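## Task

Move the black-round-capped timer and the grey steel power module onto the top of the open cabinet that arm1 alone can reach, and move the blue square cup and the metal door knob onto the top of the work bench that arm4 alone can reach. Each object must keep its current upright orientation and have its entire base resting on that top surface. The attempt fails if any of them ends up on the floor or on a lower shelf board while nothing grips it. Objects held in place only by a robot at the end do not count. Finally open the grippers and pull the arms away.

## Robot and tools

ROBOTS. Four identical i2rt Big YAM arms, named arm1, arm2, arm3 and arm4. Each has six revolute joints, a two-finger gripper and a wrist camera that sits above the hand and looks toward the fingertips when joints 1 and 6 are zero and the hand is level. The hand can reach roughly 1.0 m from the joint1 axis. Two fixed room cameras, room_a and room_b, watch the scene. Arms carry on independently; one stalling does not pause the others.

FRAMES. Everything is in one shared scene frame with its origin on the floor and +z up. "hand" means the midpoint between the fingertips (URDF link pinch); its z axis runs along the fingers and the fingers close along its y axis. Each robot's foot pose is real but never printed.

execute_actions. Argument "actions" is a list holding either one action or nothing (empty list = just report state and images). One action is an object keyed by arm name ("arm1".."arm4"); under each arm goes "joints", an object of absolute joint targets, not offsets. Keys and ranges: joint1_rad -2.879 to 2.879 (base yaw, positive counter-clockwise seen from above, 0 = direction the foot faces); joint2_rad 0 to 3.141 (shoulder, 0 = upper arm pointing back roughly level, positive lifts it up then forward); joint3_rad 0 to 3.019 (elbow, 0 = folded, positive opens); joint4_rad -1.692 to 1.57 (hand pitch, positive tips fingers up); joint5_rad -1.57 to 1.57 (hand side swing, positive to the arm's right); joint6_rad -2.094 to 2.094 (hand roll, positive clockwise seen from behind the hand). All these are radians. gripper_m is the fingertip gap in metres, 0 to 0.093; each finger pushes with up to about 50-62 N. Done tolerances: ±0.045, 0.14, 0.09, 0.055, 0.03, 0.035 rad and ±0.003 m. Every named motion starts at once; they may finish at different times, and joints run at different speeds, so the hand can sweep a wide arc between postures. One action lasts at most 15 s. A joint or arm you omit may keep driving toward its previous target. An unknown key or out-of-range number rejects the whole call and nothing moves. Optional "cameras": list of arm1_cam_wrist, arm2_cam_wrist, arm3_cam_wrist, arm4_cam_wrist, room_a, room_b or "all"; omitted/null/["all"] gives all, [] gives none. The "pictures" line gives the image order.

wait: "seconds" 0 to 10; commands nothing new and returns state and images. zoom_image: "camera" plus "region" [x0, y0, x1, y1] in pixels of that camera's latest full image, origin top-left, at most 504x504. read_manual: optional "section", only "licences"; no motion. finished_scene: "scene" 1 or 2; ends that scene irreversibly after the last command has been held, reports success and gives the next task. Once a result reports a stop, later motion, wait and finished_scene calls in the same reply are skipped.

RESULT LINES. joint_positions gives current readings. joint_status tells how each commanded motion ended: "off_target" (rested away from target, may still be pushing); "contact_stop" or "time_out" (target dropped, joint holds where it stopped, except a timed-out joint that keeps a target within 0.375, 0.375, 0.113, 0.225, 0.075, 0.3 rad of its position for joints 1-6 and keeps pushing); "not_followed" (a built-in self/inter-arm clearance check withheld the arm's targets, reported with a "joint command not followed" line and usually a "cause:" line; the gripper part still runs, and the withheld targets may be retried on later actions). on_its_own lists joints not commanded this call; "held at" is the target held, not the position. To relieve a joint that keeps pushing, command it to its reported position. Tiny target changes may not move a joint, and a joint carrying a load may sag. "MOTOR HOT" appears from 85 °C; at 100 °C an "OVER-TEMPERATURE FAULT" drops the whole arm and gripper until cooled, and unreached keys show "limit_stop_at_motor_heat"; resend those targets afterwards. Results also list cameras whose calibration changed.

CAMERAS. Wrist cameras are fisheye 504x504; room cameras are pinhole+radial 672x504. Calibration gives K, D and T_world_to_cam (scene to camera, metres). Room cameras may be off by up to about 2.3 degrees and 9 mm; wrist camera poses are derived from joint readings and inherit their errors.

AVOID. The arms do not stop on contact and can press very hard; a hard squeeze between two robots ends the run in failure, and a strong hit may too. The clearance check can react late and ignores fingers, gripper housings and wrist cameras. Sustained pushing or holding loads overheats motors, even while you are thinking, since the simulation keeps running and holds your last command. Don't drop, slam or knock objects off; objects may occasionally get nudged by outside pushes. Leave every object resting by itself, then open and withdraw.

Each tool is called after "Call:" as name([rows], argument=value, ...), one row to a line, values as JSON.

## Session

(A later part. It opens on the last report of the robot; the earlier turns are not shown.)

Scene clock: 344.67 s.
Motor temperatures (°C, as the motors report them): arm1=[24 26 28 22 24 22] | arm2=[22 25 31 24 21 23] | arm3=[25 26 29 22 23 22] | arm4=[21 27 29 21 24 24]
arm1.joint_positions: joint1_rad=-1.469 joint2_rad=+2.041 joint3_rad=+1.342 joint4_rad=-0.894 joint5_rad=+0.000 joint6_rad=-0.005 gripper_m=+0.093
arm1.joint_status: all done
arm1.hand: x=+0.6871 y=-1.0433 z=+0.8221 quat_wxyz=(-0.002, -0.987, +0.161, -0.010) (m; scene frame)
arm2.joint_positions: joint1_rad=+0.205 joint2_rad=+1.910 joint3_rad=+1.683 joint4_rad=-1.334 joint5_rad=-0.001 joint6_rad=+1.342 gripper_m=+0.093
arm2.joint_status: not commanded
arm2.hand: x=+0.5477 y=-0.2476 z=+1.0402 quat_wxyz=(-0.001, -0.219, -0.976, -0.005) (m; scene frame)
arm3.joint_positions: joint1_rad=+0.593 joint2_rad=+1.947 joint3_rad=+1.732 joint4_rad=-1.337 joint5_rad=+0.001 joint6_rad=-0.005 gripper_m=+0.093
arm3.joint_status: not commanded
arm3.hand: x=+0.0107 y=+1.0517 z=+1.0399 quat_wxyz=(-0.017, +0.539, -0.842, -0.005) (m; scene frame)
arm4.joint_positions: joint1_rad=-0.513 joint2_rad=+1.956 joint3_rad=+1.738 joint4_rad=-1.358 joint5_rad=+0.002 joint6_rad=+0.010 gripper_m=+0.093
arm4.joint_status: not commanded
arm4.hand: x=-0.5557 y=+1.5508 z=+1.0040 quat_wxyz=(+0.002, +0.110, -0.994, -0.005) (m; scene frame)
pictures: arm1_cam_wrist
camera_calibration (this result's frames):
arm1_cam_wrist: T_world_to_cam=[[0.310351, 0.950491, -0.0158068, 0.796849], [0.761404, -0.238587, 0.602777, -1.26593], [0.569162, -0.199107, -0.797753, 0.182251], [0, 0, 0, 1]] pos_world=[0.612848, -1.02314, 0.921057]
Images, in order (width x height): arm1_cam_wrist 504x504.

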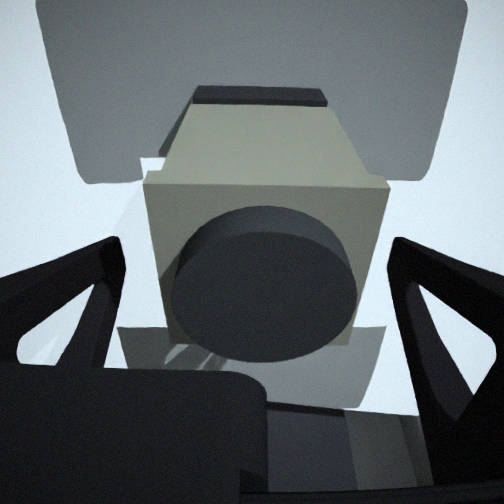

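Call:
execute_actions([
  {"arm1":{"joints":{"gripper_m":0}}},
], cameras=[])

Call:
execute_actions([
  {"arm1":{"joints":{"joint2_rad":1.72,"joint3_rad":1.42,"joint4_rad":-1.25}}},
], cameras=[])

Call:
execute_actions([
  {"arm1":{"joints":{"joint1_rad":1.85}}},
], cameras=[])

Call:
execute_actions([
  {"arm1":{"joints":{"joint2_rad":2.012,"joint3_rad":1.35,"joint4_rad":-0.9}}},
], cameras=["arm1_cam_wrist","room_a"])

Scene clock: 349.10 s.
Motor temperatures (°C, as the motors report them): arm1=[24 26 27 22 24 22] | arm2=[22 25 31 24 21 23] | arm3=[25 26 29 22 23 22] | arm4=[21 27 29 21 24 24]
arm1.joint_positions: joint1_rad=-1.469 joint2_rad=+2.041 joint3_rad=+1.342 joint4_rad=-0.894 joint5_rad=+0.000 joint6_rad=-0.005 gripper_m=+0.045
arm1.joint_status: gripper_m off_target (ended at +0.045, target +0.000)
arm1.hand: x=+0.6871 y=-1.0433 z=+0.8221 quat_wxyz=(-0.002, -0.987, +0.161, -0.010) (m; scene frame)
arm2.joint_positions: joint1_rad=+0.205 joint2_rad=+1.910 joint3_rad=+1.683 joint4_rad=-1.334 joint5_rad=-0.001 joint6_rad=+1.342 gripper_m=+0.093
arm2.joint_status: not commanded
arm2.hand: x=+0.5477 y=-0.2476 z=+1.0402 quat_wxyz=(-0.001, -0.219, -0.976, -0.005) (m; scene frame)
arm3.joint_positions: joint1_rad=+0.593 joint2_rad=+1.947 joint3_rad=+1.732 joint4_rad=-1.337 joint5_rad=+0.001 joint6_rad=-0.005 gripper_m=+0.093
arm3.joint_status: not commanded
arm3.hand: x=+0.0107 y=+1.0517 z=+1.0399 quat_wxyz=(-0.017, +0.539, -0.842, -0.005) (m; scene frame)
arm4.joint_positions: joint1_rad=-0.513 joint2_rad=+1.956 joint3_rad=+1.738 joint4_rad=-1.358 joint5_rad=+0.002 joint6_rad=+0.010 gripper_m=+0.093
arm4.joint_status: not commanded
arm4.hand: x=-0.5557 y=+1.5508 z=+1.0040 quat_wxyz=(+0.002, +0.110, -0.994, -0.005) (m; scene frame)
pictures: none
No camera images: the call's "cameras" was empty. Leave "cameras" out to get every camera's image.

Scene clock: 350.43 s.
Motor temperatures (°C, as the motors report them): arm1=[24 27 28 22 24 22] | arm2=[22 25 31 24 21 23] | arm3=[25 26 29 22 23 22] | arm4=[21 27 29 21 24 24]
arm1.joint_positions: joint1_rad=-1.469 joint2_rad=+1.721 joint3_rad=+1.396 joint4_rad=-1.237 joint5_rad=+0.000 joint6_rad=-0.005 gripper_m=+0.045
arm1.joint_status: all done
arm1.hand: x=+0.7170 y=-1.0535 z=+1.0029 quat_wxyz=(+0.001, -0.987, +0.161, +0.005) (m; scene frame)
arm2.joint_positions: joint1_rad=+0.205 joint2_rad=+1.910 joint3_rad=+1.683 joint4_rad=-1.334 joint5_rad=-0.001 joint6_rad=+1.342 gripper_m=+0.093
arm2.joint_status: not commanded
arm2.hand: x=+0.5477 y=-0.2476 z=+1.0402 quat_wxyz=(-0.001, -0.219, -0.976, -0.005) (m; scene frame)
arm3.joint_positions: joint1_rad=+0.593 joint2_rad=+1.947 joint3_rad=+1.732 joint4_rad=-1.337 joint5_rad=+0.001 joint6_rad=-0.005 gripper_m=+0.093
arm3.joint_status: not commanded
arm3.hand: x=+0.0107 y=+1.0517 z=+1.0399 quat_wxyz=(-0.017, +0.539, -0.842, -0.005) (m; scene frame)
arm4.joint_positions: joint1_rad=-0.513 joint2_rad=+1.956 joint3_rad=+1.738 joint4_rad=-1.358 joint5_rad=+0.002 joint6_rad=+0.010 gripper_m=+0.093
arm4.joint_status: not commanded
arm4.hand: x=-0.5557 y=+1.5508 z=+1.0040 quat_wxyz=(+0.002, +0.110, -0.994, -0.005) (m; scene frame)
pictures: none
No camera images: the call's "cameras" was empty. Leave "cameras" out to get every camera's image.

Scene clock: 353.33 s.
Motor temperatures (°C, as the motors report them): arm1=[24 26 28 22 24 22] | arm2=[22 25 31 24 21 23] | arm3=[25 26 29 22 23 22] | arm4=[21 27 29 21 24 24]
arm1.joint_positions: joint1_rad=+1.855 joint2_rad=+1.722 joint3_rad=+1.396 joint4_rad=-1.237 joint5_rad=+0.000 joint6_rad=-0.004 gripper_m=+0.045
arm1.joint_status: all done
arm1.hand: x=+1.7035 y=-1.2925 z=+0.9998 quat_wxyz=(-0.002, -0.071, -0.997, +0.000) (m; scene frame)
arm2.joint_positions: joint1_rad=+0.205 joint2_rad=+1.910 joint3_rad=+1.683 joint4_rad=-1.334 joint5_rad=-0.001 joint6_rad=+1.342 gripper_m=+0.093
arm2.joint_status: not commanded
arm2.hand: x=+0.5477 y=-0.2476 z=+1.0402 quat_wxyz=(-0.001, -0.219, -0.976, -0.005) (m; scene frame)
arm3.joint_positions: joint1_rad=+0.593 joint2_rad=+1.947 joint3_rad=+1.732 joint4_rad=-1.337 joint5_rad=+0.001 joint6_rad=-0.005 gripper_m=+0.093
arm3.joint_status: not commanded
arm3.hand: x=+0.0107 y=+1.0517 z=+1.0399 quat_wxyz=(-0.017, +0.539, -0.842, -0.005) (m; scene frame)
arm4.joint_positions: joint1_rad=-0.513 joint2_rad=+1.956 joint3_rad=+1.738 joint4_rad=-1.358 joint5_rad=+0.002 joint6_rad=+0.010 gripper_m=+0.093
arm4.joint_status: not commanded
arm4.hand: x=-0.5557 y=+1.5508 z=+1.0040 quat_wxyz=(+0.002, +0.110, -0.994, -0.005) (m; scene frame)
pictures: none
No camera images: the call's "cameras" was empty. Leave "cameras" out to get every camera's image.

Scene clock: 354.40 s.
Motor temperatures (°C, as the motors report them): arm1=[24 26 28 22 24 22] | arm2=[22 25 31 24 21 23] | arm3=[25 26 29 22 23 22] | arm4=[21 27 29 21 24 24]
arm1.joint_positions: joint1_rad=+1.854 joint2_rad=+2.016 joint3_rad=+1.350 joint4_rad=-0.918 joint5_rad=-0.002 joint6_rad=-0.004 gripper_m=+0.044
arm1.joint_status: all done
arm1.hand: x=+1.7366 y=-1.2977 z=+0.8348 quat_wxyz=(+0.007, -0.071, -0.997, -0.001) (m; scene frame)
arm2.joint_positions: joint1_rad=+0.205 joint2_rad=+1.910 joint3_rad=+1.683 joint4_rad=-1.334 joint5_rad=-0.001 joint6_rad=+1.342 gripper_m=+0.093
arm2.joint_status: not commanded
arm2.hand: x=+0.5477 y=-0.2476 z=+1.0402 quat_wxyz=(-0.001, -0.219, -0.976, -0.005) (m; scene frame)
arm3.joint_positions: joint1_rad=+0.593 joint2_rad=+1.947 joint3_rad=+1.732 joint4_rad=-1.337 joint5_rad=+0.001 joint6_rad=-0.005 gripper_m=+0.093
arm3.joint_status: not commanded
arm3.hand: x=+0.0107 y=+1.0517 z=+1.0399 quat_wxyz=(-0.017, +0.539, -0.842, -0.005) (m; scene frame)
arm4.joint_positions: joint1_rad=-0.513 joint2_rad=+1.956 joint3_rad=+1.738 joint4_rad=-1.358 joint5_rad=+0.002 joint6_rad=+0.010 gripper_m=+0.093
arm4.joint_status: not commanded
arm4.hand: x=-0.5557 y=+1.5508 z=+1.0040 quat_wxyz=(+0.002, +0.110, -0.994, -0.005) (m; scene frame)
pictures: arm1_cam_wrist, room_a
camera_calibration (this result's frames):
arm1_cam_wrist: T_world_to_cam=[[-0.135209, -0.990661, -0.0175967, -1.03066], [-0.794681, 0.0978195, 0.599094, 1.00858], [-0.591778, 0.0949867, -0.800485, 1.94439], [0, 0, 0, 1]] pos_world=[1.81279, -1.30439, 0.934081]
Images, in order (width x height): arm1_cam_wrist 504x504, room_a 672x504.

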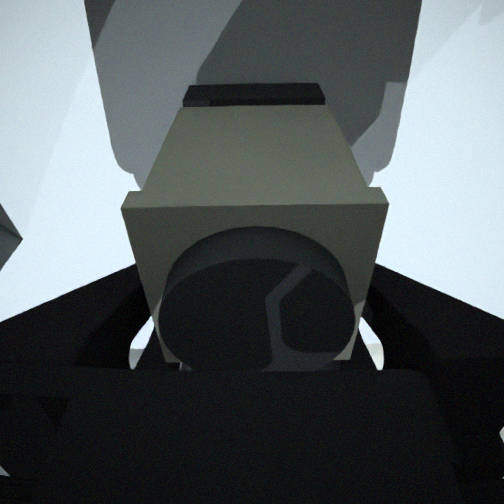

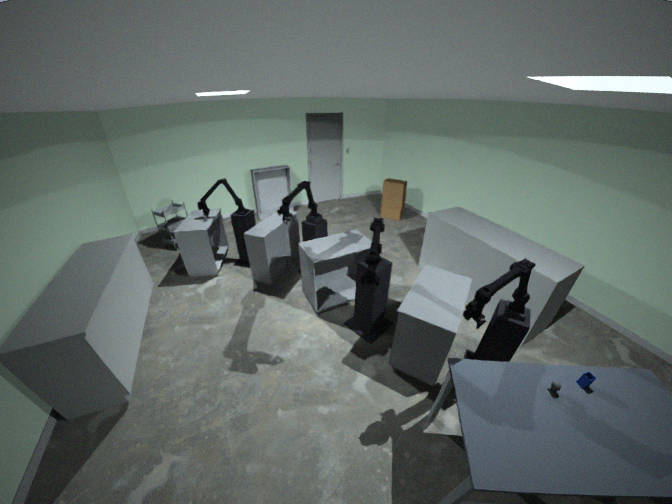

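Call:
execute_actions([
  {"arm1":{"joints":{"gripper_m":0.093}}},
], cameras=[])

Call:
execute_actions([
  {"arm1":{"joints":{"joint2_rad":1.6,"joint3_rad":1.45,"joint4_rad":-1.35}}},
], cameras=["arm1_cam_wrist","room_a"])

Call:
zoom_image(camera="room_a", region=[440, 330, 672, 450])

Scene clock: 357.23 s.
Motor temperatures (°C, as the motors report them): arm1=[24 27 27 22 24 22] | arm2=[22 25 31 24 21 23] | arm3=[25 26 29 22 23 22] | arm4=[21 27 29 21 24 24]
arm1.joint_positions: joint1_rad=+1.854 joint2_rad=+2.016 joint3_rad=+1.350 joint4_rad=-0.914 joint5_rad=-0.002 joint6_rad=-0.004 gripper_m=+0.093
arm1.joint_status: all done
arm1.hand: x=+1.7374 y=-1.2979 z=+0.8348 quat_wxyz=(+0.006, -0.071, -0.997, -0.001) (m; scene frame)
arm2.joint_positions: joint1_rad=+0.205 joint2_rad=+1.910 joint3_rad=+1.683 joint4_rad=-1.334 joint5_rad=-0.001 joint6_rad=+1.342 gripper_m=+0.093
arm2.joint_status: not commanded
arm2.hand: x=+0.5477 y=-0.2476 z=+1.0402 quat_wxyz=(-0.001, -0.219, -0.976, -0.005) (m; scene frame)
arm3.joint_positions: joint1_rad=+0.593 joint2_rad=+1.947 joint3_rad=+1.732 joint4_rad=-1.337 joint5_rad=+0.001 joint6_rad=-0.005 gripper_m=+0.093
arm3.joint_status: not commanded
arm3.hand: x=+0.0107 y=+1.0517 z=+1.0399 quat_wxyz=(-0.017, +0.539, -0.842, -0.005) (m; scene frame)
arm4.joint_positions: joint1_rad=-0.513 joint2_rad=+1.956 joint3_rad=+1.738 joint4_rad=-1.358 joint5_rad=+0.002 joint6_rad=+0.010 gripper_m=+0.093
arm4.joint_status: not commanded
arm4.hand: x=-0.5557 y=+1.5508 z=+1.0040 quat_wxyz=(+0.002, +0.110, -0.994, -0.005) (m; scene frame)
pictures: none
No camera images: the call's "cameras" was empty. Leave "cameras" out to get every camera's image.

Scene clock: 358.67 s.
Motor temperatures (°C, as the motors report them): arm1=[24 27 28 22 24 22] | arm2=[22 25 31 24 21 23] | arm3=[25 26 29 22 23 22] | arm4=[21 27 29 21 24 24]
arm1.joint_positions: joint1_rad=+1.854 joint2_rad=+1.598 joint3_rad=+1.432 joint4_rad=-1.337 joint5_rad=-0.002 joint6_rad=-0.004 gripper_m=+0.093
arm1.joint_status: all done
arm1.hand: x=+1.6876 y=-1.2905 z=+1.0725 quat_wxyz=(-0.033, -0.071, -0.997, +0.002) (m; scene frame)
arm2.joint_positions: joint1_rad=+0.205 joint2_rad=+1.910 joint3_rad=+1.683 joint4_rad=-1.334 joint5_rad=-0.001 joint6_rad=+1.342 gripper_m=+0.093
arm2.joint_status: not commanded
arm2.hand: x=+0.5477 y=-0.2476 z=+1.0402 quat_wxyz=(-0.001, -0.219, -0.976, -0.005) (m; scene frame)
arm3.joint_positions: joint1_rad=+0.593 joint2_rad=+1.947 joint3_rad=+1.732 joint4_rad=-1.337 joint5_rad=+0.001 joint6_rad=-0.005 gripper_m=+0.093
arm3.joint_status: not commanded
arm3.hand: x=+0.0107 y=+1.0517 z=+1.0399 quat_wxyz=(-0.017, +0.539, -0.842, -0.005) (m; scene frame)
arm4.joint_positions: joint1_rad=-0.513 joint2_rad=+1.956 joint3_rad=+1.738 joint4_rad=-1.358 joint5_rad=+0.002 joint6_rad=+0.010 gripper_m=+0.093
arm4.joint_status: not commanded
arm4.hand: x=-0.5557 y=+1.5508 z=+1.0040 quat_wxyz=(+0.002, +0.110, -0.994, -0.005) (m; scene frame)
pictures: arm1_cam_wrist, room_a
camera_calibration (this result's frames):
arm1_cam_wrist: T_world_to_cam=[[-0.133863, -0.99086, -0.0166325, -1.02954], [-0.839766, 0.104507, 0.532796, 0.982353], [-0.526188, 0.0852892, -0.84608, 2.03067], [0, 0, 0, 1]] pos_world=[1.75564, -1.29598, 1.17759]
Images, in order (width x height): arm1_cam_wrist 504x504, room_a 672x504.

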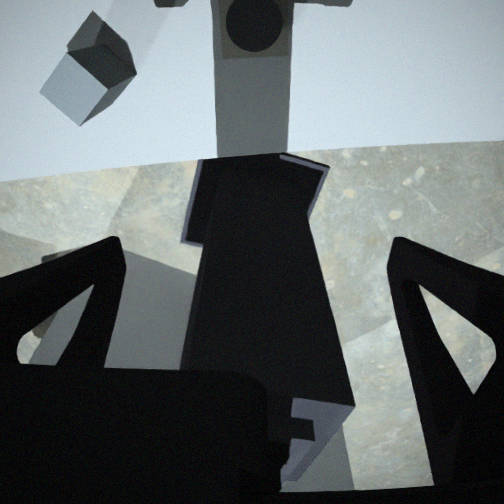

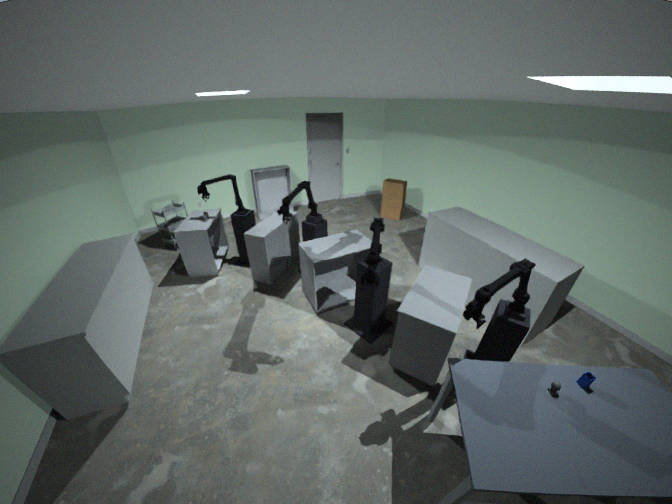

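Region (440, 330, 672, 450) of room_a's 672x504 image, scaled by 2.172, with more detail than that image has; it fills the top 261 rows of this view, and the rest is white.

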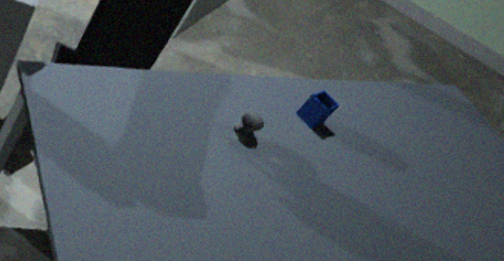

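All four are standing on their target tops.

Call:
finished_scene(scene=1)

The scene is finished: the task was done.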